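## Task

Remove the carton marked A34 from the row of cartons on the wall shelf and set it down on the desk. Every other carton has to stay where it was, neither moved nor rotated. The robot must not tip over or finish leaning. The carton must rest on the desk without the robot supporting it. At the end, open the gripper and pull the robot away from it.

## Robot and tools

ROBOT. The robot is a simulated Hello Robot Stretch 4 with one arm. It has an omni-wheel base, a lift that slides up a mast, a telescoping arm reaching straight forward, a three-joint wrist (yaw, pitch, roll) and a two-finger gripper. It stands roughly 1.6 m tall, and the base rim is no more than 0.23 m from the base origin.

FRAMES. The base frame sits on the floor below the middle of the base, with x forward, y to the left and z up. hand_pose is reported in this frame. It marks a point between the fingertips of the open gripper, and when all wrist joints are zero its axes line up with the base axes. The printed value may be slightly off. The odometry frame is the base frame as it was when the scene began. base_odometry is computed from wheel rotation only, so slipping shows up as motion. Heading is measured positive to the left, from -3.142 to 3.142. If turned_by_wheels and turned_by_imu differ by more than about 0.1 rad, the base probably slipped or hit something.

execute_actions. Arguments are "actions", a list holding one action or none, and "cameras", a list of camera names (head_camera, head_left_camera, head_right_camera, wrist_camera, or "all"). If cameras is omitted or null you get every camera; [] returns no images. An empty actions list simply reports state and images. One action may include "base", "joints", or both, together with optional "pace" and "contact_limits". Alternatively it may be {"end_of_arm": "enable_torque"} alone, which re-enables any wrist or gripper motor that has shut off. All motions in an action begin together.
- base: an object holding exactly one key, a single number, applied as an offset from the base position last reported in this scene. translate_m is in metres, forward positive, -2 to 2. strafe_m is in metres, left positive, -2 to 2. rotate_rad is in radians, counter-clockwise positive, -3.2 to 3.2.
- joints: an object keyed by joint name. Each value is an absolute target, not an offset. lift_m: 0 to 1.2 m. arm_m: 0 to 0.55 m extension. wrist_yaw_rad: -1.134 to 4.276 (0 means forward, positive turns left, 3.14 means folded back; beyond 3.4 the arm may get in the way). wrist_pitch_rad: -1.117 to 4.259 (0 is level, 1.57 points down). wrist_roll_rad: -1.117 to 4.259 (0 keeps the fingers at equal height; positive turns clockwise when viewed from behind). gripper_m: -0.038 to 0.141 m, the fingertip gap; values below 0 press the fingers together. A joint target outside its range is clipped and the result says so. Any other invalid value or unknown key rejects the whole call.
- pace: "slow", "default", "fast" or "max". The base moves at up to 0.1/0.3/0.4/0.6 m/s and turns at 1/2/3/4 rad/s at these paces. It runs slower when the lift is above 0.2.
- contact_limits: only {"arm_m": value}, from 0 (gentlest) to 0.75 (hardest); the default is 0.5.
A joint or the base left out of an action may still be pushing toward its previous target. While you are thinking, the robot keeps holding its last command.

wait: seconds from 0 to 10. It commands nothing and returns the same state and images as an empty action.
zoom_image: camera and region [x0, y0, x1, y1] in pixels of that camera's most recent full image, with (0,0) at the top left and at most 504 by 504. It gives a sharper close-up.
read_manual: section "licences"; it only returns licence text.
finished_scene: scene, the integer number of the current scene. It ends that scene permanently and reports success; the result also states the next task. If one call in a reply reports a stop, the remaining execute_actions, wait and finished_scene calls in that reply are skipped.

RESULTS. joint_positions lists the current joint values. base_status and joint_status describe how each commanded motion ended. "done" for the base only means the wheels turned the requested amount. "off_target" means it settled away from the target and may still be pushing. "contact_stop_at_<key>" means the part met resistance and dropped its target; the lift, arm or wheels go slack, so a loaded lift can sink and the base can roll. "limit_stop_at_tilt" means the robot leans past 6 degrees, and lift, arm and wheels go slack until it straightens. "limit_stop_at_own_body" means a joint was about to hit the robot; moving it away still works. This tends to happen with the gripper pitched up (below -0.2) and rolled (below -0.4 or above 4). "torque_fault" means a wrist or gripper motor overloaded and went limp; send enable_torque. on_its_own lists what happened without a command, where "held at" is the held target. motor_effort gives percent of maximum, positive toward higher joint values, with the peak in brackets. It is noisy and has a fixed bias per motor. For wheel_0, wheel_1 and wheel_2, positive means turning right. base_tilt is in degrees, forward and right positive. lidar_m gives 12 distances from the base origin, in 30-degree sectors counter-clockwise starting straight ahead (4th left, 7th behind, 10th right). "-" means nothing seen or closer than 0.25 m. Table tops are seen; glass and thin legs may be missed. wrist_depth_mm is a 7x7 grid of median depths in mm (100 to 2000) from the top left, with "-" for invalid; the robot's own body is visible in it.

CAMERAS. head_camera sits on top of the mast, angled forward and down; turn the base to look elsewhere. head_left_camera and head_right_camera are fisheyes on either side, angled more steeply down, and they show the base and arm. wrist_camera looks along the fingers, with the tips near the bottom of its image.

GRIPPING. Close to a gripper_m below the carton's width. A tighter target squeezes harder and pulls the object toward the wrist, by about a third of the difference. Neither the gripper reading nor "done" shows a grasp; a firm grip with a target of 0 or more appears as a clear change in gripper effort. Fingertips pressed against a surface below can get stuck, so raise the lift. A load in a level gripper moves the pitch effort away from zero. Loads above about 2 kg can overload the wrist.

AVOID. Never drive or turn with more than 1 kg held and arm_m above 0.2, especially at fast paces. Steady pushing or pulling, a high gripper, or a high contact limit can tip the robot. Pressing the gripper into things with base or arm motion causes torque faults. Drops, slips, slams and hard hits are penalised. Do not bump the neighbouring cartons. At the start, the wrist can be unfolded by sending lift_m 0.4 together with wrist_yaw_rad 0.

Each tool is called after "Emit:" in YAML: its name, and indented under it one key for each argument.

## Session

Emit:
execute_actions:
  actions: []

Scene clock: 0.00 s.
base_odometry: x=+0.000 y=+0.000 heading=+0.000 (m, m, rad; odometry frame)
turned_by_wheels: +0.000 (rad since the last result)
turned_by_imu: +0.000 (rad since the last result)
base_tilt: forward=-0.4 right=-0.6 (deg)
lidar_m: 1.53 1.86 2.22 2.25 2.02 1.84 1.86 2.24 1.46 1.47 2.08 1.49
base_status: not commanded
joint_positions: lift_m=+0.285 arm_m=+0.001 wrist_yaw_rad=+3.182 wrist_pitch_rad=+0.002 wrist_roll_rad=-0.008 gripper_m=+0.057
joint_status: not commanded
motor_effort: lift_m=+19 arm_m=+0 wrist_yaw_rad=-1 wrist_pitch_rad=-5 wrist_roll_rad=+0 gripper_m=-3 wheel_0=+0 wheel_1=-1 wheel_2=+1 (%)
hand_pose: x=-0.1199 y=+0.0756 z=+0.4623 quat_wxyz=(-0.020, -0.001, -0.004, +1.000) (m; base frame)
wrist_depth_mm: - 138 215 - 1921 1756 1661 / - 110 135 - 1863 1756 1618 / - 110 134 - 1983 1808 1618 / - 121 145 - 1921 1756 1618 / 137 147 - - 1921 1808 1618 / 214 - 220 - 209 1756 1576 / 211 1308 1255 1308 1229 1205 1281
pictures: head_camera, head_left_camera, head_right_camera, wrist_camera
Images, in order (width x height): head_camera 420x560, head_left_camera 420x672, head_right_camera 420x672, wrist_camera 616x392.

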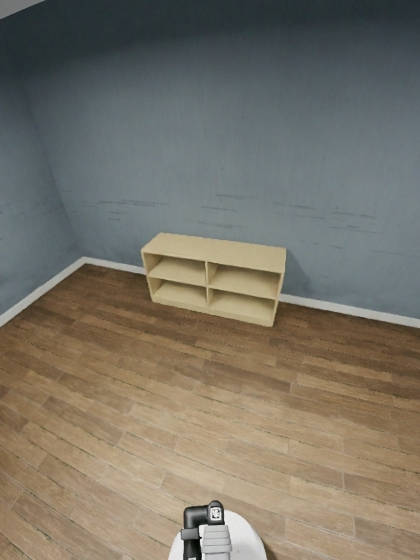

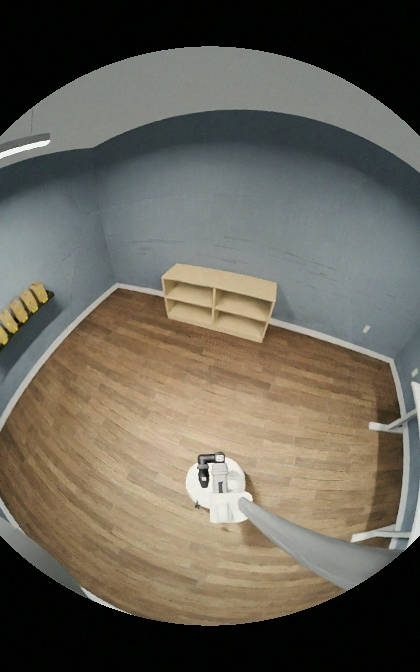

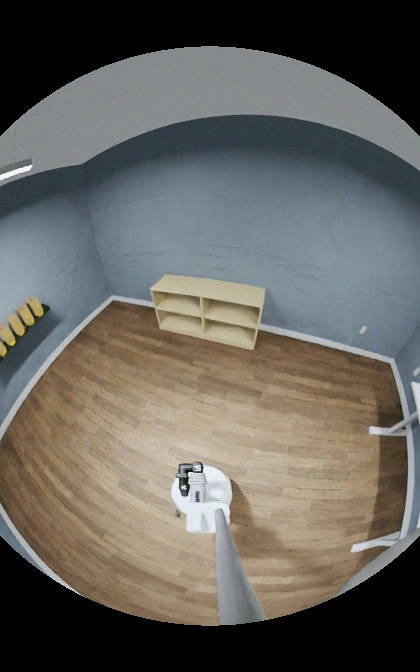

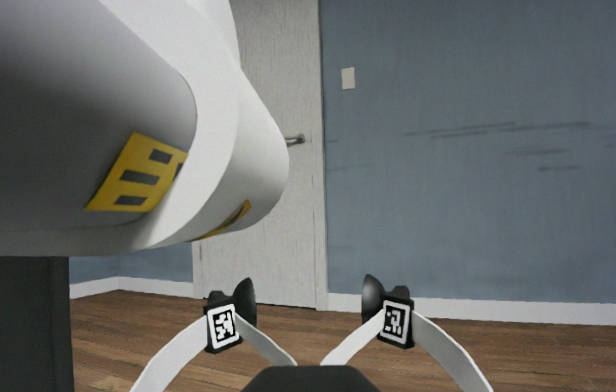

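Emit:
execute_actions:
  actions:
    - {"base":{"rotate_rad":1.37},"joints":{"lift_m":0.7,"wrist_yaw_rad":0},"pace":"fast"}

Emit:
execute_actions:
  actions:
    - {"base":{"translate_m":1.0},"pace":"fast"}

Scene clock: 2.70 s.
base_odometry: x=+0.000 y=+0.000 heading=+1.369 (m, m, rad; odometry frame)
turned_by_wheels: +1.369 (rad since the last result)
turned_by_imu: +1.365 (rad since the last result)
base_tilt: forward=-0.5 right=-0.5 (deg)
lidar_m: 2.20 2.20 1.83 1.81 1.97 1.51 1.48 1.64 1.91 1.51 1.66 2.22
base_status: done
joint_positions: lift_m=+0.700 arm_m=+0.001 wrist_yaw_rad=+0.001 wrist_pitch_rad=+0.002 wrist_roll_rad=-0.008 gripper_m=+0.057
joint_status: all done
motor_effort: lift_m=+21(24) arm_m=+0(0) wrist_yaw_rad=-2(7) wrist_pitch_rad=-6(6) wrist_roll_rad=+1(0) gripper_m=-4(3) wheel_0=-5(12) wheel_1=-6(14) wheel_2=-6(16) (%)
hand_pose: x=+0.4605 y=-0.0872 z=+0.8774 quat_wxyz=(+1.000, -0.004, +0.001, +0.000) (m; base frame)
wrist_depth_mm: - - - - - - - / - - - - - - - / - - - - - - - / - - - - - - - / - - - - - - - / - - 220 - 208 - - / - - - - - - 1983
pictures: head_camera, head_left_camera, head_right_camera, wrist_camera
Images, in order (width x height): head_camera 420x560, head_left_camera 420x672, head_right_camera 420x672, wrist_camera 616x392.

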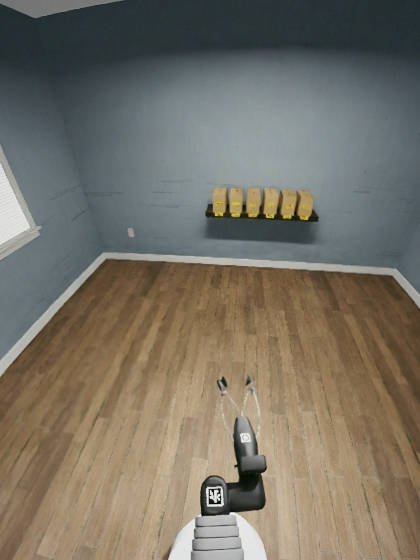

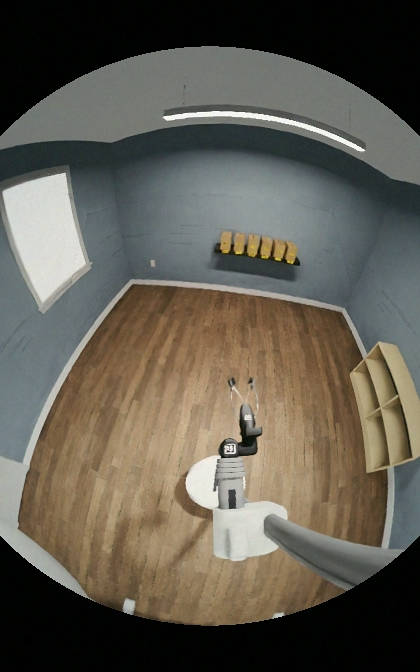

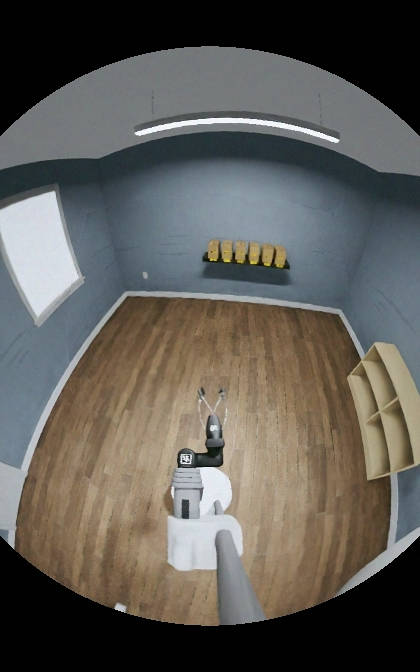

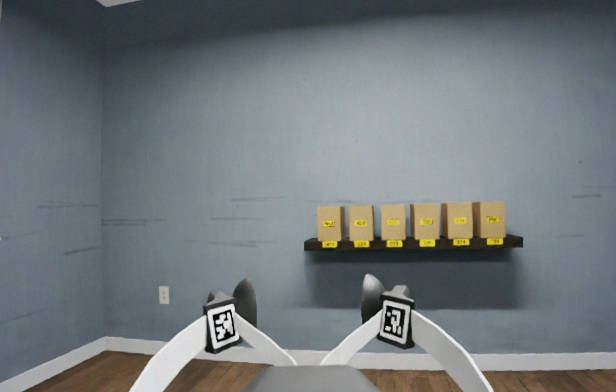

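Scene clock: 6.53 s.
base_odometry: x=+0.200 y=+0.980 heading=+1.369 (m, m, rad; odometry frame)
turned_by_wheels: +0.001 (rad since the last result)
turned_by_imu: +0.001 (rad since the last result)
base_tilt: forward=-0.4 right=-0.6 (deg)
lidar_m: 1.22 1.67 1.63 1.64 1.83 2.49 2.96 2.57 1.67 1.65 1.51 1.23
base_status: done
joint_positions: lift_m=+0.700 arm_m=+0.001 wrist_yaw_rad=+0.000 wrist_pitch_rad=+0.002 wrist_roll_rad=-0.008 gripper_m=+0.057
joint_status: not commanded
motor_effort: lift_m=+21(21) arm_m=+0(0) wrist_yaw_rad=-1(3) wrist_pitch_rad=-5(6) wrist_roll_rad=+1(0) gripper_m=-5(3) wheel_0=+3(9) wheel_1=+5(11) wheel_2=-2(17) (%)
hand_pose: x=+0.4604 y=-0.0874 z=+0.8775 quat_wxyz=(+1.000, -0.004, +0.001, +0.000) (m; base frame)
wrist_depth_mm: 1576 1464 1366 1366 1281 1229 1138 / 1537 1499 1430 1336 1281 1205 1160 / 1537 1464 1397 1308 1229 1205 1160 / 1499 1430 1366 1308 1229 1182 960 / 1537 1397 1336 1182 976 960 917 / 1499 1430 220 1308 208 1182 1160 / 1537 1397 1308 1255 1229 1160 1138
pictures: head_camera, head_left_camera, head_right_camera, wrist_camera
Images, in order (width x height): head_camera 420x560, head_left_camera 420x672, head_right_camera 420x672, wrist_camera 616x392.

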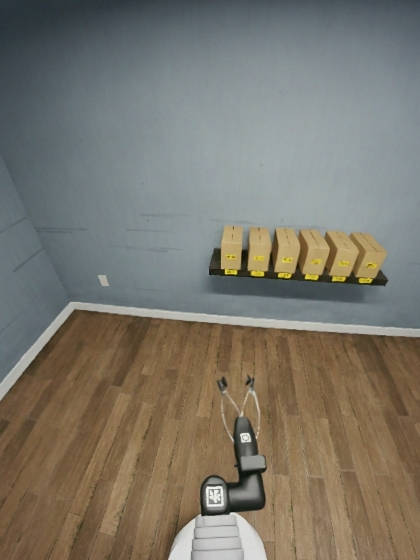

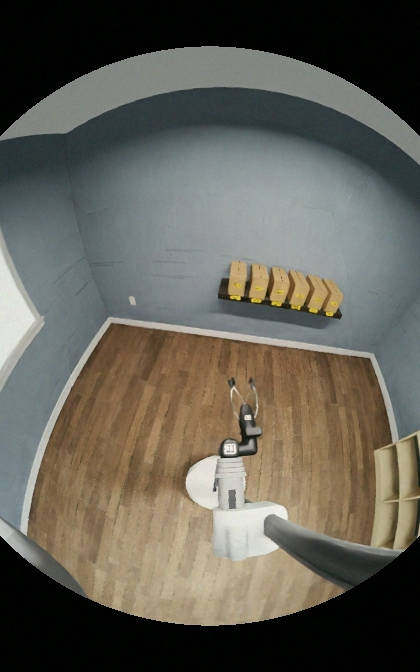

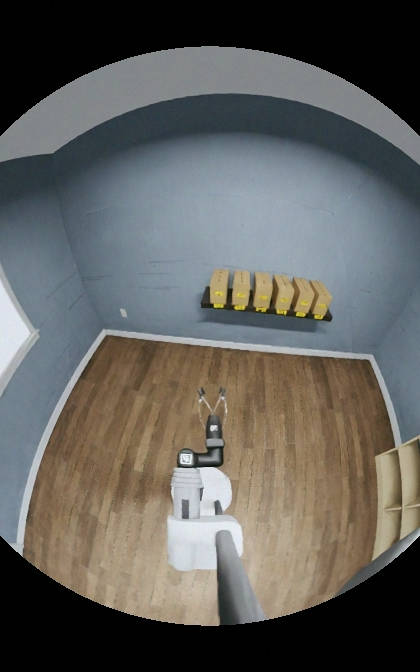

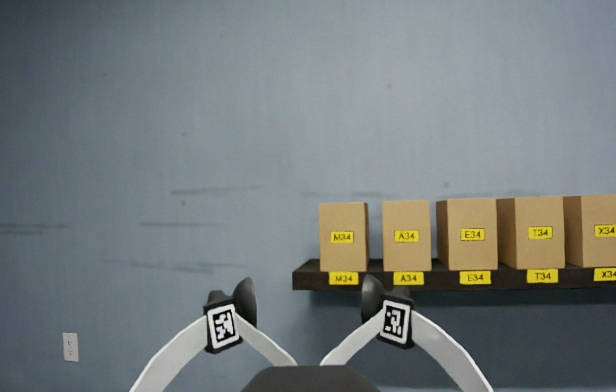

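Emit:
execute_actions:
  actions:
    - {"base":{"rotate_rad":-0.18},"joints":{"lift_m":0.6,"gripper_m":0.141},"pace":"fast"}
  cameras: ["wrist_camera"]

Emit:
execute_actions:
  actions:
    - {"base":{"translate_m":0.45},"pace":"fast"}
  cameras: ["wrist_camera","head_camera"]

Scene clock: 9.90 s.
base_odometry: x=+0.200 y=+0.980 heading=+1.190 (m, m, rad; odometry frame)
turned_by_wheels: -0.179 (rad since the last result)
turned_by_imu: -0.180 (rad since the last result)
base_tilt: forward=-0.4 right=-0.6 (deg)
lidar_m: 1.21 1.52 1.71 1.63 1.73 2.32 3.26 2.59 1.74 1.65 2.14 1.27
base_status: done
joint_positions: lift_m=+0.600 arm_m=+0.001 wrist_yaw_rad=+0.000 wrist_pitch_rad=+0.002 wrist_roll_rad=-0.008 gripper_m=+0.141
joint_status: all done
motor_effort: lift_m=+17(18) arm_m=+0(0) wrist_yaw_rad=+0(1) wrist_pitch_rad=-5(6) wrist_roll_rad=+0(0) gripper_m=-2(2) wheel_0=+4(9) wheel_1=+5(13) wheel_2=+5(11) (%)
hand_pose: x=+0.4604 y=-0.0874 z=+0.7778 quat_wxyz=(+1.000, -0.004, +0.001, +0.000) (m; base frame)
wrist_depth_mm: 1336 1308 1308 1308 1336 1281 1336 / 1308 1308 1308 1308 1281 1308 1308 / 1308 1336 1308 1281 1308 1308 1281 / 1336 1281 1281 1042 1025 1025 1025 / 1308 1281 1255 1042 1281 1308 1281 / 1281 219 1308 1281 1281 212 1255 / 1308 1281 1255 154 1281 1255 1281
pictures: wrist_camera
Images, in order (width x height): wrist_camera 616x392.

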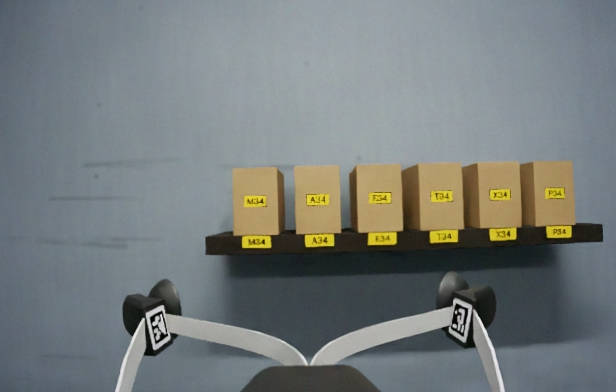

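Scene clock: 12.30 s.
base_odometry: x=+0.367 y=+1.397 heading=+1.191 (m, m, rad; odometry frame)
turned_by_wheels: +0.000 (rad since the last result)
turned_by_imu: +0.000 (rad since the last result)
base_tilt: forward=-0.5 right=-0.6 (deg)
lidar_m: 0.77 1.07 1.47 1.64 1.71 2.37 3.80 2.97 1.72 1.69 1.13 0.82
base_status: done
joint_positions: lift_m=+0.600 arm_m=+0.001 wrist_yaw_rad=+0.000 wrist_pitch_rad=+0.002 wrist_roll_rad=-0.008 gripper_m=+0.141
joint_status: not commanded
motor_effort: lift_m=+17(17) arm_m=+0(0) wrist_yaw_rad=-1(0) wrist_pitch_rad=-6(5) wrist_roll_rad=+0(0) gripper_m=+1(1) wheel_0=+2(10) wheel_1=+5(11) wheel_2=-4(17) (%)
hand_pose: x=+0.4604 y=-0.0874 z=+0.7778 quat_wxyz=(+1.000, -0.004, +0.001, +0.000) (m; base frame)
wrist_depth_mm: 866 842 842 842 842 842 842 / 842 842 854 842 831 831 831 / 854 854 580 574 627 569 569 / 842 831 574 574 569 569 564 / 842 831 569 569 564 564 554 / 842 219 831 831 820 213 820 / 831 809 831 154 809 809 798
pictures: head_camera, wrist_camera
Images, in order (width x height): head_camera 420x560, wrist_camera 616x392.

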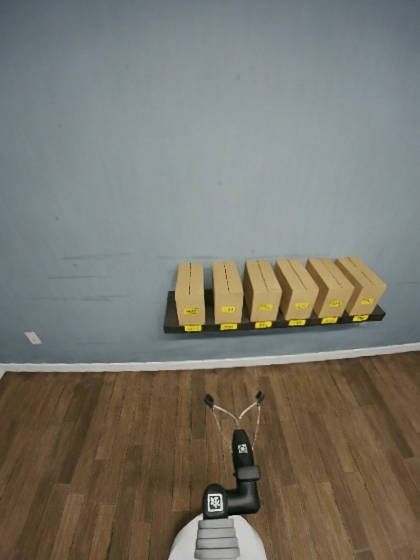

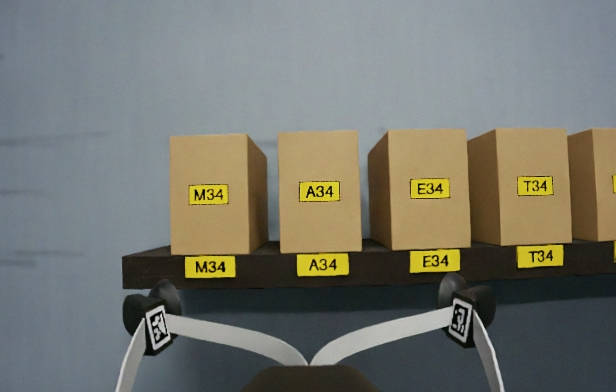

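Emit:
execute_actions:
  actions:
    - {"base":{"rotate_rad":-0.025},"joints":{"lift_m":1.12,"wrist_pitch_rad":1.57,"gripper_m":0.132}}
  cameras: []

Emit:
execute_actions:
  actions:
    - {"base":{"translate_m":0.35},"joints":{"arm_m":0.40}}

Scene clock: 16.10 s.
base_odometry: x=+0.367 y=+1.397 heading=+1.167 (m, m, rad; odometry frame)
turned_by_wheels: -0.024 (rad since the last result)
turned_by_imu: -0.025 (rad since the last result)
base_tilt: forward=-0.4 right=-0.5 (deg)
lidar_m: 0.77 0.81 1.44 1.63 1.69 2.31 3.75 3.04 1.76 1.67 1.15 0.81
base_status: done
joint_positions: lift_m=+1.120 arm_m=+0.001 wrist_yaw_rad=+0.000 wrist_pitch_rad=+1.570 wrist_roll_rad=-0.008 gripper_m=+0.132
joint_status: all done
motor_effort: lift_m=+22(24) arm_m=+0(0) wrist_yaw_rad=-1(0) wrist_pitch_rad=+1(3) wrist_roll_rad=+0(0) gripper_m=+1(1) wheel_0=+5(7) wheel_1=+6(8) wheel_2=+6(6) (%)
hand_pose: x=+0.1722 y=-0.0874 z=+1.0095 quat_wxyz=(+0.707, -0.003, +0.707, +0.003) (m; base frame)
wrist_depth_mm: 1281 1281 1255 1281 1255 1281 1281 / 1281 1281 1255 1255 1281 1255 1281 / 1281 1281 1281 1281 1229 1255 1281 / 1281 1281 1255 1255 1281 1255 1255 / 1229 1281 1255 1025 1255 1255 1255 / 1255 1229 1008 1025 1255 1229 1255 / 1229 1205 1229 153 1229 1229 1229
pictures: none
No camera images: the call's "cameras" was empty. Leave "cameras" out to get every camera's image.

Scene clock: 18.77 s.
base_odometry: x=+0.505 y=+1.719 heading=+1.168 (m, m, rad; odometry frame)
turned_by_wheels: +0.001 (rad since the last result)
turned_by_imu: +0.000 (rad since the last result)
base_tilt: forward=-0.4 right=-0.5 (deg)
lidar_m: 0.42 0.44 0.95 1.65 1.71 2.32 4.15 2.47 1.75 2.05 0.63 0.45
base_status: done
joint_positions: lift_m=+1.120 arm_m=+0.399 wrist_yaw_rad=+0.000 wrist_pitch_rad=+1.570 wrist_roll_rad=-0.008 gripper_m=+0.132
joint_status: all done
motor_effort: lift_m=+21(22) arm_m=+8(10) wrist_yaw_rad=+0(1) wrist_pitch_rad=+2(1) wrist_roll_rad=+0(1) gripper_m=+1(1) wheel_0=+4(9) wheel_1=+6(12) wheel_2=-3(16) (%)
hand_pose: x=+0.5697 y=-0.0874 z=+1.0095 quat_wxyz=(+0.707, -0.003, +0.707, +0.003) (m; base frame)
wrist_depth_mm: 167 171 177 182 184 183 - / 227 239 250 258 260 266 264 / 287 287 286 286 334 285 286 / 285 285 285 285 342 283 283 / 283 283 282 282 343 282 281 / 282 281 281 281 304 223 279 / 279 279 281 153 304 278 278
pictures: head_camera, head_left_camera, head_right_camera, wrist_camera
Images, in order (width x height): head_camera 420x560, head_left_camera 420x672, head_right_camera 420x672, wrist_camera 616x392.

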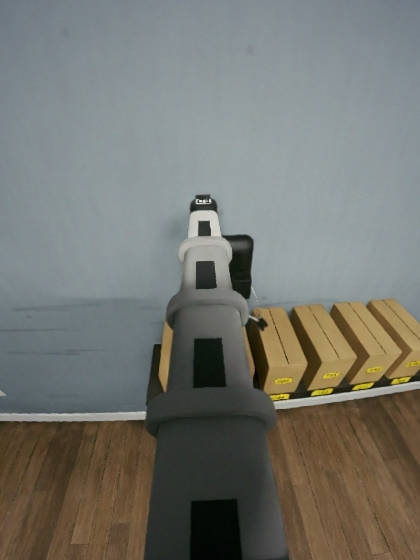

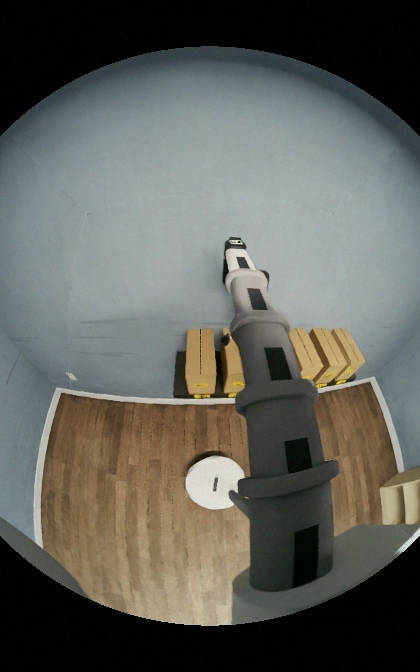

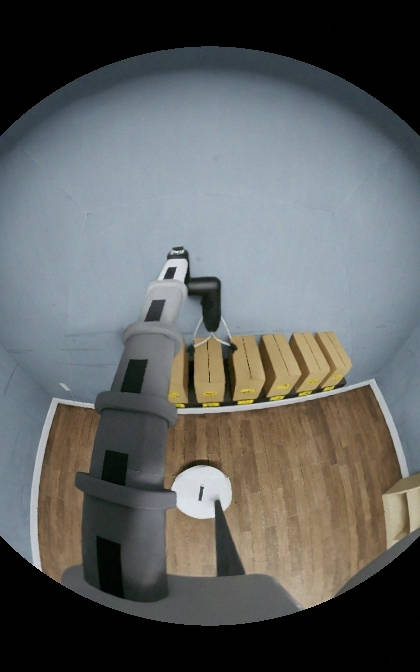

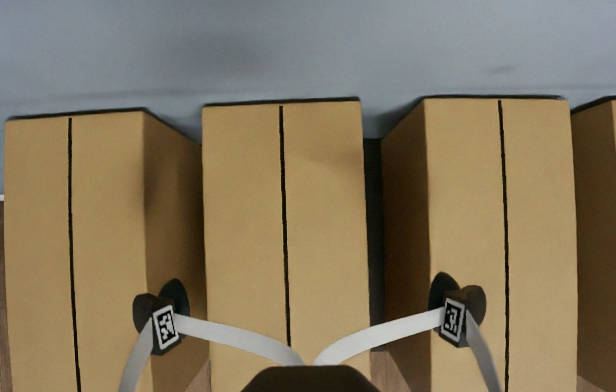

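Emit:
execute_actions:
  actions:
    - {"base":{"strafe_m":0.015},"joints":{"lift_m":1.08},"pace":"slow"}
  cameras: ["wrist_camera"]

Scene clock: 20.67 s.
base_odometry: x=+0.491 y=+1.725 heading=+1.168 (m, m, rad; odometry frame)
turned_by_wheels: +0.000 (rad since the last result)
turned_by_imu: +0.000 (rad since the last result)
base_tilt: forward=-0.4 right=-0.6 (deg)
lidar_m: 0.42 0.44 0.96 1.63 1.69 2.31 4.14 2.46 1.77 2.06 0.64 0.46
base_status: done
joint_positions: lift_m=+1.080 arm_m=+0.399 wrist_yaw_rad=+0.000 wrist_pitch_rad=+1.570 wrist_roll_rad=-0.008 gripper_m=+0.132
joint_status: all done
motor_effort: lift_m=+16(20) arm_m=+8(8) wrist_yaw_rad=-1(1) wrist_pitch_rad=+1(2) wrist_roll_rad=+1(0) gripper_m=+2(0) wheel_0=-5(7) wheel_1=+8(10) wheel_2=+0(2) (%)
hand_pose: x=+0.5697 y=-0.0874 z=+0.9700 quat_wxyz=(+0.707, -0.003, +0.707, +0.003) (m; base frame)
wrist_depth_mm: 167 170 177 181 184 183 - / 227 237 246 246 245 246 246 / 246 246 247 245 312 247 246 / 244 245 244 244 244 244 244 / 243 243 244 241 242 243 242 / 242 241 242 241 241 241 240 / 241 239 241 153 240 240 240
pictures: wrist_camera
Images, in order (width x height): wrist_camera 616x392.

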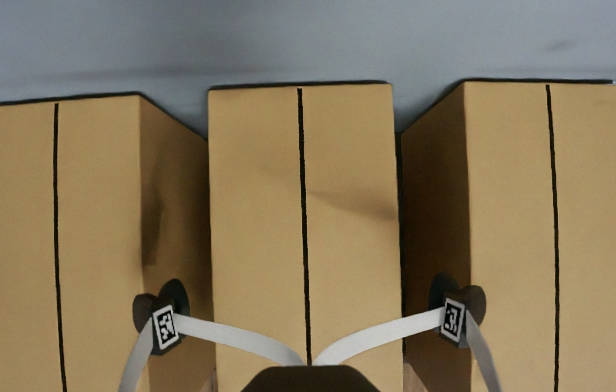

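Emit:
execute_actions:
  actions:
    - {"joints":{"lift_m":1.062,"gripper_m":0.124},"pace":"slow"}
  cameras: ["wrist_camera"]

Scene clock: 21.97 s.
base_odometry: x=+0.491 y=+1.725 heading=+1.168 (m, m, rad; odometry frame)
turned_by_wheels: +0.000 (rad since the last result)
turned_by_imu: +0.000 (rad since the last result)
base_tilt: forward=-0.4 right=-0.6 (deg)
lidar_m: 0.42 0.45 0.95 1.63 1.70 2.31 4.16 2.49 1.79 2.07 0.65 0.46
base_status: not commanded
joint_positions: lift_m=+1.062 arm_m=+0.399 wrist_yaw_rad=+0.000 wrist_pitch_rad=+1.570 wrist_roll_rad=-0.008 gripper_m=+0.124
joint_status: all done
motor_effort: lift_m=+16(16) arm_m=+8(8) wrist_yaw_rad=-1(1) wrist_pitch_rad=+2(2) wrist_roll_rad=+0(0) gripper_m=+0(2) wheel_0=-5(5) wheel_1=+8(7) wheel_2=+0(0) (%)
hand_pose: x=+0.5697 y=-0.0874 z=+0.9520 quat_wxyz=(+0.707, -0.003, +0.707, +0.003) (m; base frame)
wrist_depth_mm: 167 170 177 181 183 183 - / 228 229 229 229 228 229 228 / 227 235 229 227 228 227 228 / 226 233 227 226 226 225 226 / 225 229 225 225 224 224 224 / 224 224 223 224 223 223 223 / 222 223 222 187 222 222 222
pictures: wrist_camera
Images, in order (width x height): wrist_camera 616x392.

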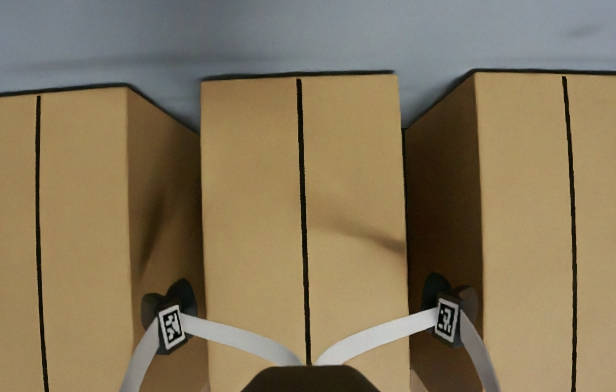

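Emit:
execute_actions:
  actions:
    - {"base":{"strafe_m":0.002},"joints":{"lift_m":1.035},"pace":"slow"}
  cameras: ["wrist_camera"]

Scene clock: 23.77 s.
base_odometry: x=+0.489 y=+1.725 heading=+1.168 (m, m, rad; odometry frame)
turned_by_wheels: +0.000 (rad since the last result)
turned_by_imu: +0.000 (rad since the last result)
base_tilt: forward=-0.4 right=-0.6 (deg)
lidar_m: 0.42 0.44 0.96 1.63 1.69 2.32 4.16 2.47 1.77 2.06 0.63 0.45
base_status: done
joint_positions: lift_m=+1.035 arm_m=+0.399 wrist_yaw_rad=+0.000 wrist_pitch_rad=+1.570 wrist_roll_rad=-0.008 gripper_m=+0.124
joint_status: all done
motor_effort: lift_m=+16(14) arm_m=+8(8) wrist_yaw_rad=-2(1) wrist_pitch_rad=+2(2) wrist_roll_rad=+0(0) gripper_m=-2(1) wheel_0=-2(9) wheel_1=+5(11) wheel_2=+0(0) (%)
hand_pose: x=+0.5697 y=-0.0874 z=+0.9250 quat_wxyz=(+0.707, -0.003, +0.707, +0.003) (m; base frame)
wrist_depth_mm: 167 170 177 181 183 183 - / 202 215 200 201 202 221 200 / 200 229 200 200 200 225 200 / 199 229 200 198 199 226 198 / 198 225 198 198 198 228 197 / 197 204 196 196 197 197 196 / 196 195 195 174 195 196 -
pictures: wrist_camera
Images, in order (width x height): wrist_camera 616x392.

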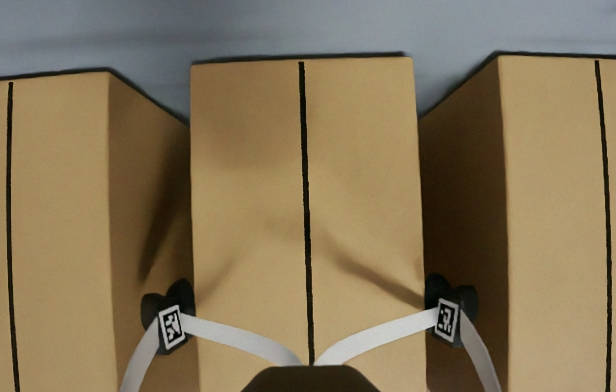

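Emit:
execute_actions:
  actions:
    - {"joints":{"lift_m":1.012},"pace":"slow"}
  cameras: ["wrist_camera"]

Emit:
execute_actions:
  actions:
    - {"joints":{"gripper_m":0.05}}
  cameras: ["wrist_camera"]

Emit:
execute_actions:
  actions:
    - {"joints":{"lift_m":1.05},"pace":"slow"}
  cameras: ["wrist_camera","head_right_camera"]

Scene clock: 25.20 s.
base_odometry: x=+0.489 y=+1.725 heading=+1.168 (m, m, rad; odometry frame)
turned_by_wheels: +0.000 (rad since the last result)
turned_by_imu: +0.000 (rad since the last result)
base_tilt: forward=-0.5 right=-0.6 (deg)
lidar_m: 0.42 0.44 0.95 1.63 1.71 2.29 4.16 2.48 1.77 2.07 0.65 0.47
base_status: not commanded
joint_positions: lift_m=+1.013 arm_m=+0.399 wrist_yaw_rad=+0.000 wrist_pitch_rad=+1.571 wrist_roll_rad=-0.008 gripper_m=+0.124
joint_status: all done
motor_effort: lift_m=+9(16) arm_m=+8(8) wrist_yaw_rad=-1(1) wrist_pitch_rad=-2(3) wrist_roll_rad=+1(1) gripper_m=+1(2) wheel_0=-2(2) wheel_1=+5(5) wheel_2=+0(0) (%)
hand_pose: x=+0.5693 y=-0.0874 z=+0.9025 quat_wxyz=(+0.707, -0.003, +0.707, +0.003) (m; base frame)
wrist_depth_mm: 165 169 175 179 179 180 - / 182 216 182 182 182 218 182 / 181 233 181 181 181 222 181 / 180 230 180 180 180 224 180 / 179 228 179 179 179 224 179 / 178 195 178 178 178 194 178 / 177 188 176 177 176 194 -
pictures: wrist_camera
Images, in order (width x height): wrist_camera 616x392.

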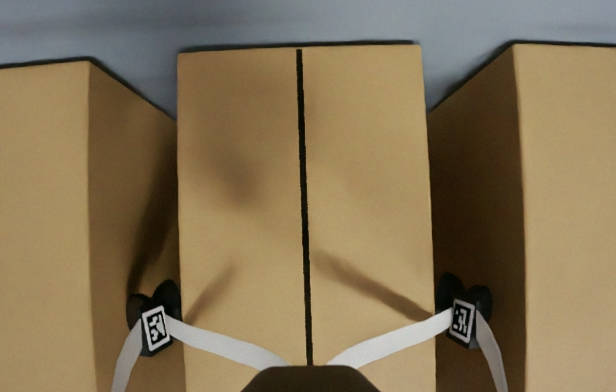

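Scene clock: 26.87 s.
base_odometry: x=+0.489 y=+1.725 heading=+1.168 (m, m, rad; odometry frame)
turned_by_wheels: +0.000 (rad since the last result)
turned_by_imu: -0.001 (rad since the last result)
base_tilt: forward=-0.4 right=-0.6 (deg)
lidar_m: 0.42 0.45 0.98 1.62 1.70 2.32 4.17 2.46 1.77 2.05 0.65 0.43
base_status: not commanded
joint_positions: lift_m=+1.012 arm_m=+0.399 wrist_yaw_rad=+0.000 wrist_pitch_rad=+1.570 wrist_roll_rad=-0.008 gripper_m=+0.051
joint_status: all done
motor_effort: lift_m=+17(17) arm_m=+8(8) wrist_yaw_rad=-1(1) wrist_pitch_rad=+1(2) wrist_roll_rad=+0(1) gripper_m=-31(31) wheel_0=-2(2) wheel_1=+5(5) wheel_2=+0(0) (%)
hand_pose: x=+0.5697 y=-0.0874 z=+0.9019 quat_wxyz=(+0.707, -0.003, +0.707, +0.003) (m; base frame)
wrist_depth_mm: 167 167 166 166 166 178 - / 177 204 165 164 165 221 177 / 177 214 164 164 164 224 176 / 175 213 164 163 163 227 175 / 175 209 163 162 163 228 175 / 173 191 161 161 161 179 173 / 172 172 160 160 160 178 -
pictures: wrist_camera
Images, in order (width x height): wrist_camera 616x392.

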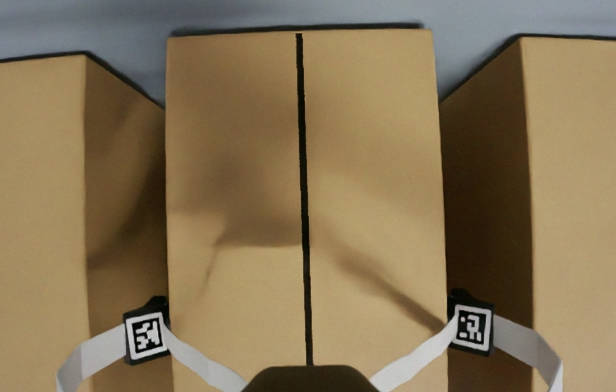

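Scene clock: 28.03 s.
base_odometry: x=+0.489 y=+1.725 heading=+1.168 (m, m, rad; odometry frame)
turned_by_wheels: +0.000 (rad since the last result)
turned_by_imu: +0.000 (rad since the last result)
base_tilt: forward=-0.4 right=-0.6 (deg)
lidar_m: 0.41 0.45 0.95 1.62 1.68 2.31 4.14 2.47 1.78 2.07 0.64 0.45
base_status: not commanded
joint_positions: lift_m=+1.050 arm_m=+0.399 wrist_yaw_rad=+0.000 wrist_pitch_rad=+1.570 wrist_roll_rad=-0.008 gripper_m=+0.051
joint_status: all done
motor_effort: lift_m=+23(22) arm_m=+8(8) wrist_yaw_rad=-1(1) wrist_pitch_rad=+1(2) wrist_roll_rad=+0(0) gripper_m=-30(33) wheel_0=-2(2) wheel_1=+5(5) wheel_2=+0(0) (%)
hand_pose: x=+0.5697 y=-0.0874 z=+0.9394 quat_wxyz=(+0.707, -0.003, +0.707, +0.003) (m; base frame)
wrist_depth_mm: 167 167 166 166 167 184 - / 216 215 165 165 165 222 215 / 215 215 164 164 164 224 213 / 214 214 163 163 163 227 213 / 213 213 162 163 162 229 211 / 211 211 161 161 161 178 211 / 210 171 160 160 160 192 -
pictures: head_right_camera, wrist_camera
Images, in order (width x height): head_right_camera 420x672, wrist_camera 616x392.

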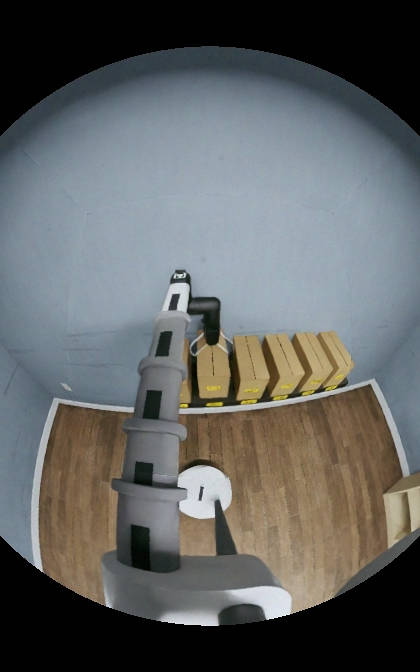

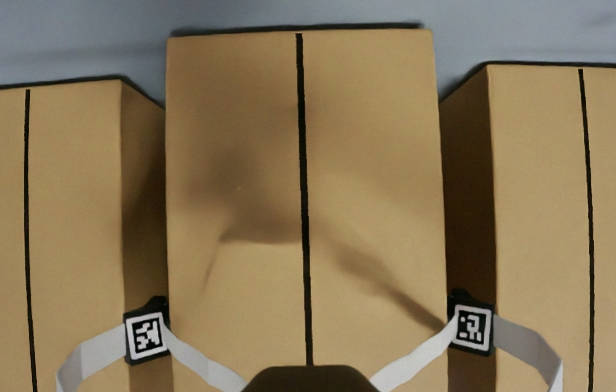

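Emit:
execute_actions:
  actions:
    - {"joints":{"lift_m":1.2}}
  cameras: []

Emit:
execute_actions:
  actions:
    - {"base":{"translate_m":-1.2},"joints":{"arm_m":0.12}}
  cameras: []

Emit:
execute_actions:
  actions:
    - {"base":{"rotate_rad":-3.0}}

Scene clock: 30.07 s.
base_odometry: x=+0.489 y=+1.725 heading=+1.168 (m, m, rad; odometry frame)
turned_by_wheels: +0.000 (rad since the last result)
turned_by_imu: -0.001 (rad since the last result)
base_tilt: forward=-0.4 right=-0.6 (deg)
lidar_m: 0.41 0.44 0.93 1.63 1.71 2.31 4.15 2.48 1.78 2.06 0.66 0.44
base_status: not commanded
joint_positions: lift_m=+1.200 arm_m=+0.399 wrist_yaw_rad=+0.000 wrist_pitch_rad=+1.570 wrist_roll_rad=-0.008 gripper_m=+0.051
joint_status: all done
motor_effort: lift_m=+22(22) arm_m=+8(8) wrist_yaw_rad=-1(1) wrist_pitch_rad=+2(2) wrist_roll_rad=+0(0) gripper_m=-32(32) wheel_0=-2(2) wheel_1=+5(5) wheel_2=+0(0) (%)
hand_pose: x=+0.5697 y=-0.0874 z=+1.0894 quat_wxyz=(+0.707, -0.003, +0.707, +0.003) (m; base frame)
wrist_depth_mm: 167 167 166 166 166 183 - / 227 233 165 165 165 264 264 / 368 366 164 164 164 368 373 / 931 364 163 163 163 364 377 / 1336 364 163 163 162 364 382 / 1308 359 161 161 161 179 382 / 1336 172 160 160 160 266 384
pictures: none
No camera images: the call's "cameras" was empty. Leave "cameras" out to get every camera's image.

Scene clock: 35.57 s.
base_odometry: x=+0.019 y=+0.622 heading=+1.168 (m, m, rad; odometry frame)
turned_by_wheels: +0.000 (rad since the last result)
turned_by_imu: -0.004 (rad since the last result)
base_tilt: forward=-0.5 right=-0.5 (deg)
lidar_m: 0.27 1.93 1.69 1.62 1.68 2.24 2.91 2.15 1.80 1.70 1.75 0.38
base_status: done
joint_positions: lift_m=+1.200 arm_m=+0.122 wrist_yaw_rad=+0.000 wrist_pitch_rad=+1.570 wrist_roll_rad=-0.008 gripper_m=+0.051
joint_status: all done
motor_effort: lift_m=+22(22) arm_m=-9(7) wrist_yaw_rad=-1(1) wrist_pitch_rad=+2(3) wrist_roll_rad=+0(0) gripper_m=-31(31) wheel_0=-3(10) wheel_1=-7(11) wheel_2=+5(13) (%)
hand_pose: x=+0.2926 y=-0.0874 z=+1.0894 quat_wxyz=(+0.707, -0.003, +0.707, +0.003) (m; base frame)
wrist_depth_mm: 1336 1366 759 759 1366 1366 1366 / 1366 1366 165 165 165 1336 1336 / 1336 1336 164 164 164 1366 1336 / 1366 1366 163 163 163 1336 1336 / 1336 1336 163 162 162 1336 1336 / 1336 1336 161 162 161 179 1308 / 1366 172 160 160 160 741 1336
pictures: none
No camera images: the call's "cameras" was empty. Leave "cameras" out to get every camera's image.

Scene clock: 39.83 s.
base_odometry: x=+0.019 y=+0.622 heading=-1.831 (m, m, rad; odometry frame)
turned_by_wheels: -2.998 (rad since the last result)
turned_by_imu: -2.993 (rad since the last result)
base_tilt: forward=-0.5 right=-0.6 (deg)
lidar_m: 0.25 2.25 1.77 1.71 2.27 1.68 1.65 2.04 1.60 1.60 1.74 0.40
base_status: done
joint_positions: lift_m=+1.200 arm_m=+0.122 wrist_yaw_rad=+0.000 wrist_pitch_rad=+1.570 wrist_roll_rad=-0.008 gripper_m=+0.051
joint_status: not commanded
motor_effort: lift_m=+22(22) arm_m=-9(9) wrist_yaw_rad=-1(1) wrist_pitch_rad=+1(1) wrist_roll_rad=+1(0) gripper_m=-33(31) wheel_0=+5(7) wheel_1=+7(11) wheel_2=+7(10) (%)
hand_pose: x=+0.2926 y=-0.0874 z=+1.0894 quat_wxyz=(+0.707, -0.003, +0.707, +0.003) (m; base frame)
wrist_depth_mm: 1366 1366 750 759 1366 1366 1366 / 1336 1397 165 165 165 1366 1308 / 1366 1366 164 164 164 1366 1308 / 1336 1366 163 163 163 1336 1336 / 1336 1308 163 162 162 1336 1336 / 1336 1336 161 161 161 179 1336 / 1308 172 161 160 160 732 1336
pictures: head_camera, head_left_camera, head_right_camera, wrist_camera
Images, in order (width x height): head_camera 420x560, head_left_camera 420x672, head_right_camera 420x672, wrist_camera 616x392.

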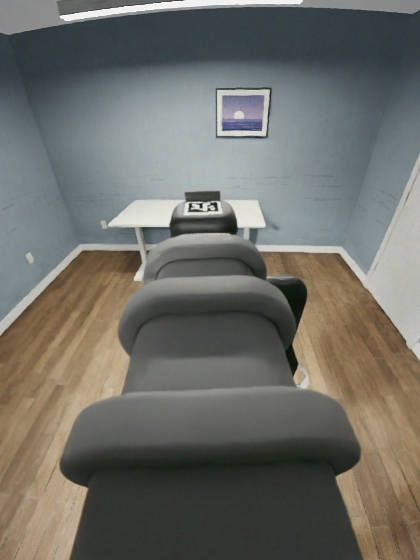

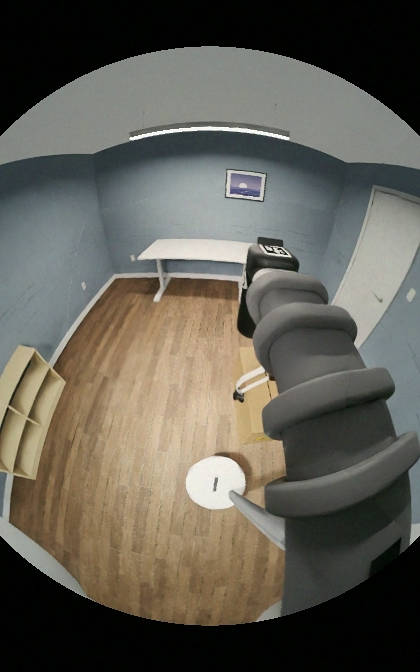

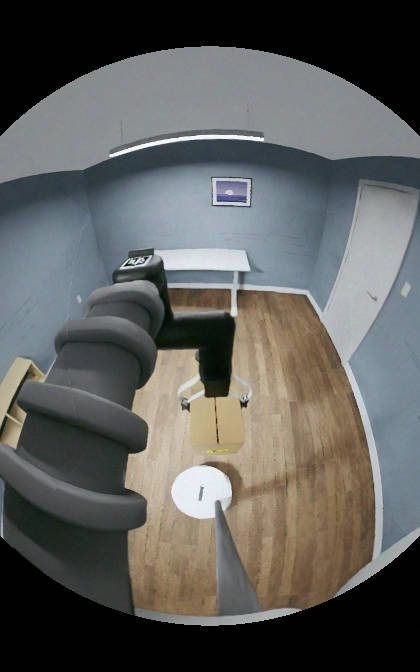

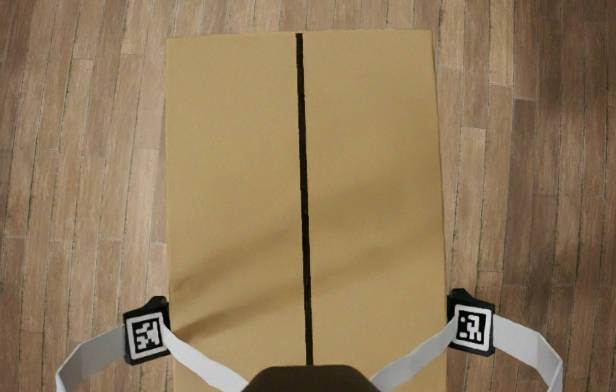

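Emit:
execute_actions:
  actions:
    - {"base":{"translate_m":1.6},"pace":"fast"}

Scene clock: 46.80 s.
base_odometry: x=-0.392 y=-0.924 heading=-1.831 (m, m, rad; odometry frame)
turned_by_wheels: +0.000 (rad since the last result)
turned_by_imu: +0.000 (rad since the last result)
base_tilt: forward=-0.5 right=-0.5 (deg)
lidar_m: 0.25 0.50 0.76 1.97 1.86 2.50 3.52 2.29 1.75 1.70 0.58 0.40
base_status: done
joint_positions: lift_m=+1.200 arm_m=+0.121 wrist_yaw_rad=+0.000 wrist_pitch_rad=+1.570 wrist_roll_rad=-0.008 gripper_m=+0.051
joint_status: not commanded
motor_effort: lift_m=+22(22) arm_m=-9(8) wrist_yaw_rad=-1(0) wrist_pitch_rad=+1(1) wrist_roll_rad=+0(0) gripper_m=-32(33) wheel_0=+3(10) wheel_1=+6(11) wheel_2=-5(14) (%)
hand_pose: x=+0.2926 y=-0.0874 z=+1.0894 quat_wxyz=(+0.707, -0.003, +0.707, +0.003) (m; base frame)
wrist_depth_mm: 609 603 387 387 603 603 603 / 609 603 165 165 165 603 609 / 1336 1308 164 164 164 603 603 / 1336 1336 163 163 163 1336 1336 / 1308 1336 162 162 162 1366 1308 / 1308 1308 161 161 161 178 1308 / 1308 172 161 160 160 741 1336
pictures: head_camera, head_left_camera, head_right_camera, wrist_camera
Images, in order (width x height): head_camera 420x560, head_left_camera 420x672, head_right_camera 420x672, wrist_camera 616x392.

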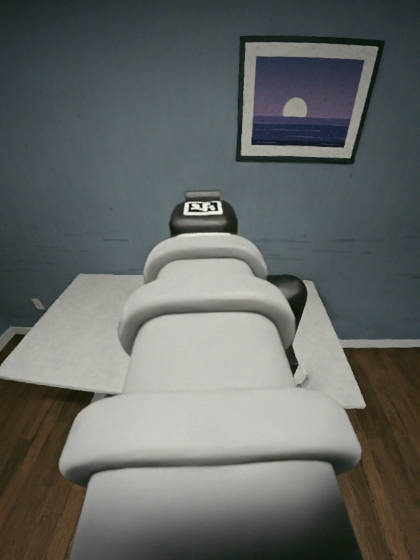

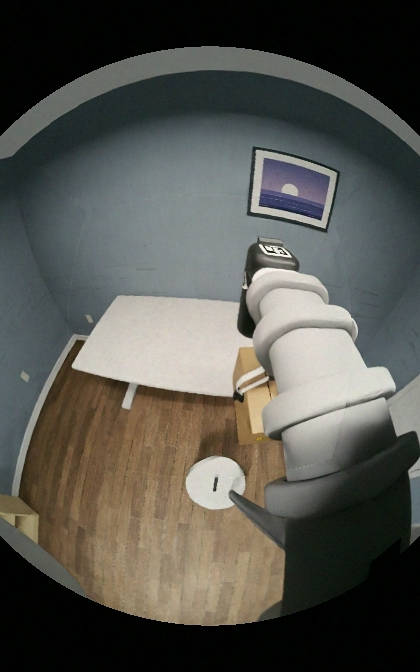

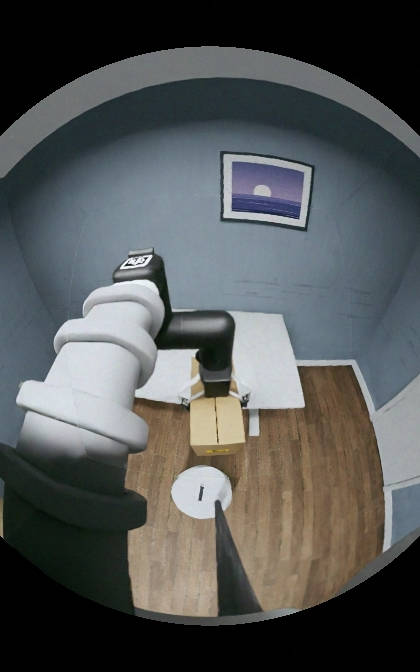

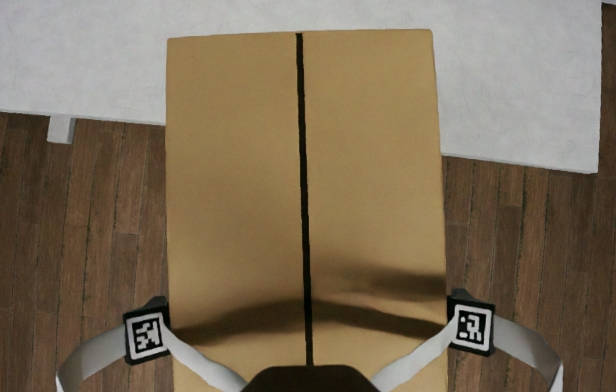

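Emit:
execute_actions:
  actions:
    - {"joints":{"arm_m":0.52,"lift_m":1.1}}
  cameras: []

Emit:
execute_actions:
  actions:
    - {"joints":{"lift_m":0.955}}
  cameras: []

Emit:
execute_actions:
  actions:
    - {"joints":{"lift_m":0.938},"pace":"slow"}
  cameras: ["head_right_camera"]

Scene clock: 49.63 s.
base_odometry: x=-0.392 y=-0.924 heading=-1.831 (m, m, rad; odometry frame)
turned_by_wheels: +0.000 (rad since the last result)
turned_by_imu: -0.001 (rad since the last result)
base_tilt: forward=-0.4 right=-0.6 (deg)
lidar_m: 0.45 0.50 0.77 1.94 1.88 2.52 3.53 2.31 1.76 1.69 0.60 0.44
base_status: not commanded
joint_positions: lift_m=+1.100 arm_m=+0.518 wrist_yaw_rad=+0.000 wrist_pitch_rad=+1.570 wrist_roll_rad=-0.008 gripper_m=+0.051
joint_status: all done
motor_effort: lift_m=+17(19) arm_m=+9(9) wrist_yaw_rad=-1(1) wrist_pitch_rad=+3(0) wrist_roll_rad=+0(0) gripper_m=-31(32) wheel_0=+3(3) wheel_1=+6(6) wheel_2=-5(5) (%)
hand_pose: x=+0.6897 y=-0.0874 z=+0.9899 quat_wxyz=(+0.707, -0.003, +0.707, +0.003) (m; base frame)
wrist_depth_mm: 508 508 334 334 500 504 500 / 500 504 165 165 165 500 500 / 496 496 164 164 164 496 500 / 496 496 163 163 163 492 496 / 488 492 162 162 162 492 492 / 492 488 161 161 161 179 492 / 492 172 160 160 160 329 488
pictures: none
No camera images: the call's "cameras" was empty. Leave "cameras" out to get every camera's image.

Scene clock: 51.30 s.
base_odometry: x=-0.392 y=-0.924 heading=-1.831 (m, m, rad; odometry frame)
turned_by_wheels: +0.000 (rad since the last result)
turned_by_imu: -0.001 (rad since the last result)
base_tilt: forward=-0.4 right=-0.5 (deg)
lidar_m: 0.43 0.50 0.75 1.94 1.87 2.52 3.53 2.30 1.75 1.70 0.59 0.46
base_status: not commanded
joint_positions: lift_m=+0.955 arm_m=+0.518 wrist_yaw_rad=+0.000 wrist_pitch_rad=+1.570 wrist_roll_rad=-0.008 gripper_m=+0.051
joint_status: all done
motor_effort: lift_m=+17(17) arm_m=+9(9) wrist_yaw_rad=-1(1) wrist_pitch_rad=+1(3) wrist_roll_rad=+1(0) gripper_m=-33(31) wheel_0=+3(3) wheel_1=+6(6) wheel_2=-5(5) (%)
hand_pose: x=+0.6896 y=-0.0874 z=+0.8449 quat_wxyz=(+0.707, -0.003, +0.707, +0.003) (m; base frame)
wrist_depth_mm: 357 353 260 260 351 353 353 / 353 353 166 165 165 353 349 / 351 349 164 164 164 347 349 / 347 345 163 163 163 349 347 / 347 347 162 162 162 343 345 / 343 345 161 161 161 179 342 / 343 172 160 160 160 258 -
pictures: none
No camera images: the call's "cameras" was empty. Leave "cameras" out to get every camera's image.

Scene clock: 52.40 s.
base_odometry: x=-0.392 y=-0.924 heading=-1.830 (m, m, rad; odometry frame)
turned_by_wheels: +0.000 (rad since the last result)
turned_by_imu: +0.000 (rad since the last result)
base_tilt: forward=-0.4 right=-0.6 (deg)
lidar_m: 0.44 0.49 0.74 1.96 1.89 2.53 3.54 2.31 1.77 1.70 0.59 0.47
base_status: not commanded
joint_positions: lift_m=+0.946 arm_m=+0.518 wrist_yaw_rad=-0.001 wrist_pitch_rad=+1.572 wrist_roll_rad=-0.008 gripper_m=+0.051
joint_status: lift_m contact_stop (moved -0.010 of -0.017)
on_its_own: lift_m is slack since a contact_stop (your +0.938 is given up)
motor_effort: lift_m=+17(18) arm_m=+9(9) wrist_yaw_rad=+2(3) wrist_pitch_rad=-4(18) wrist_roll_rad=+1(0) gripper_m=-26(31) wheel_0=+3(3) wheel_1=+6(6) wheel_2=-5(5) (%)
hand_pose: x=+0.6890 y=-0.0874 z=+0.8354 quat_wxyz=(+0.707, -0.002, +0.707, +0.002) (m; base frame)
wrist_depth_mm: 349 347 254 163 162 347 345 / 343 345 161 162 161 345 345 / 343 342 160 160 160 343 342 / 342 342 160 159 160 340 342 / 340 340 159 159 158 340 342 / 338 338 158 158 158 178 338 / 334 165 157 157 157 254 334
pictures: head_right_camera
Images, in order (width x height): head_right_camera 420x672.

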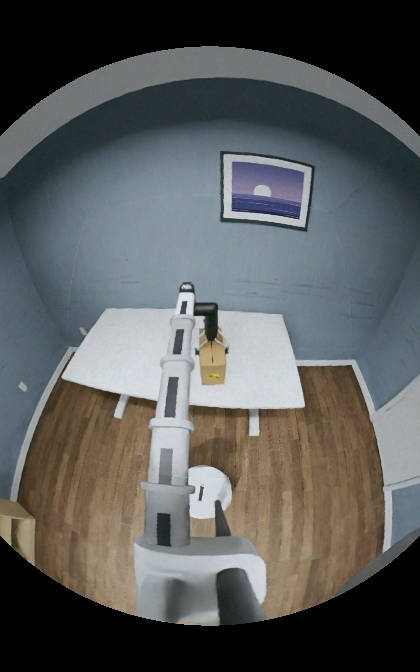

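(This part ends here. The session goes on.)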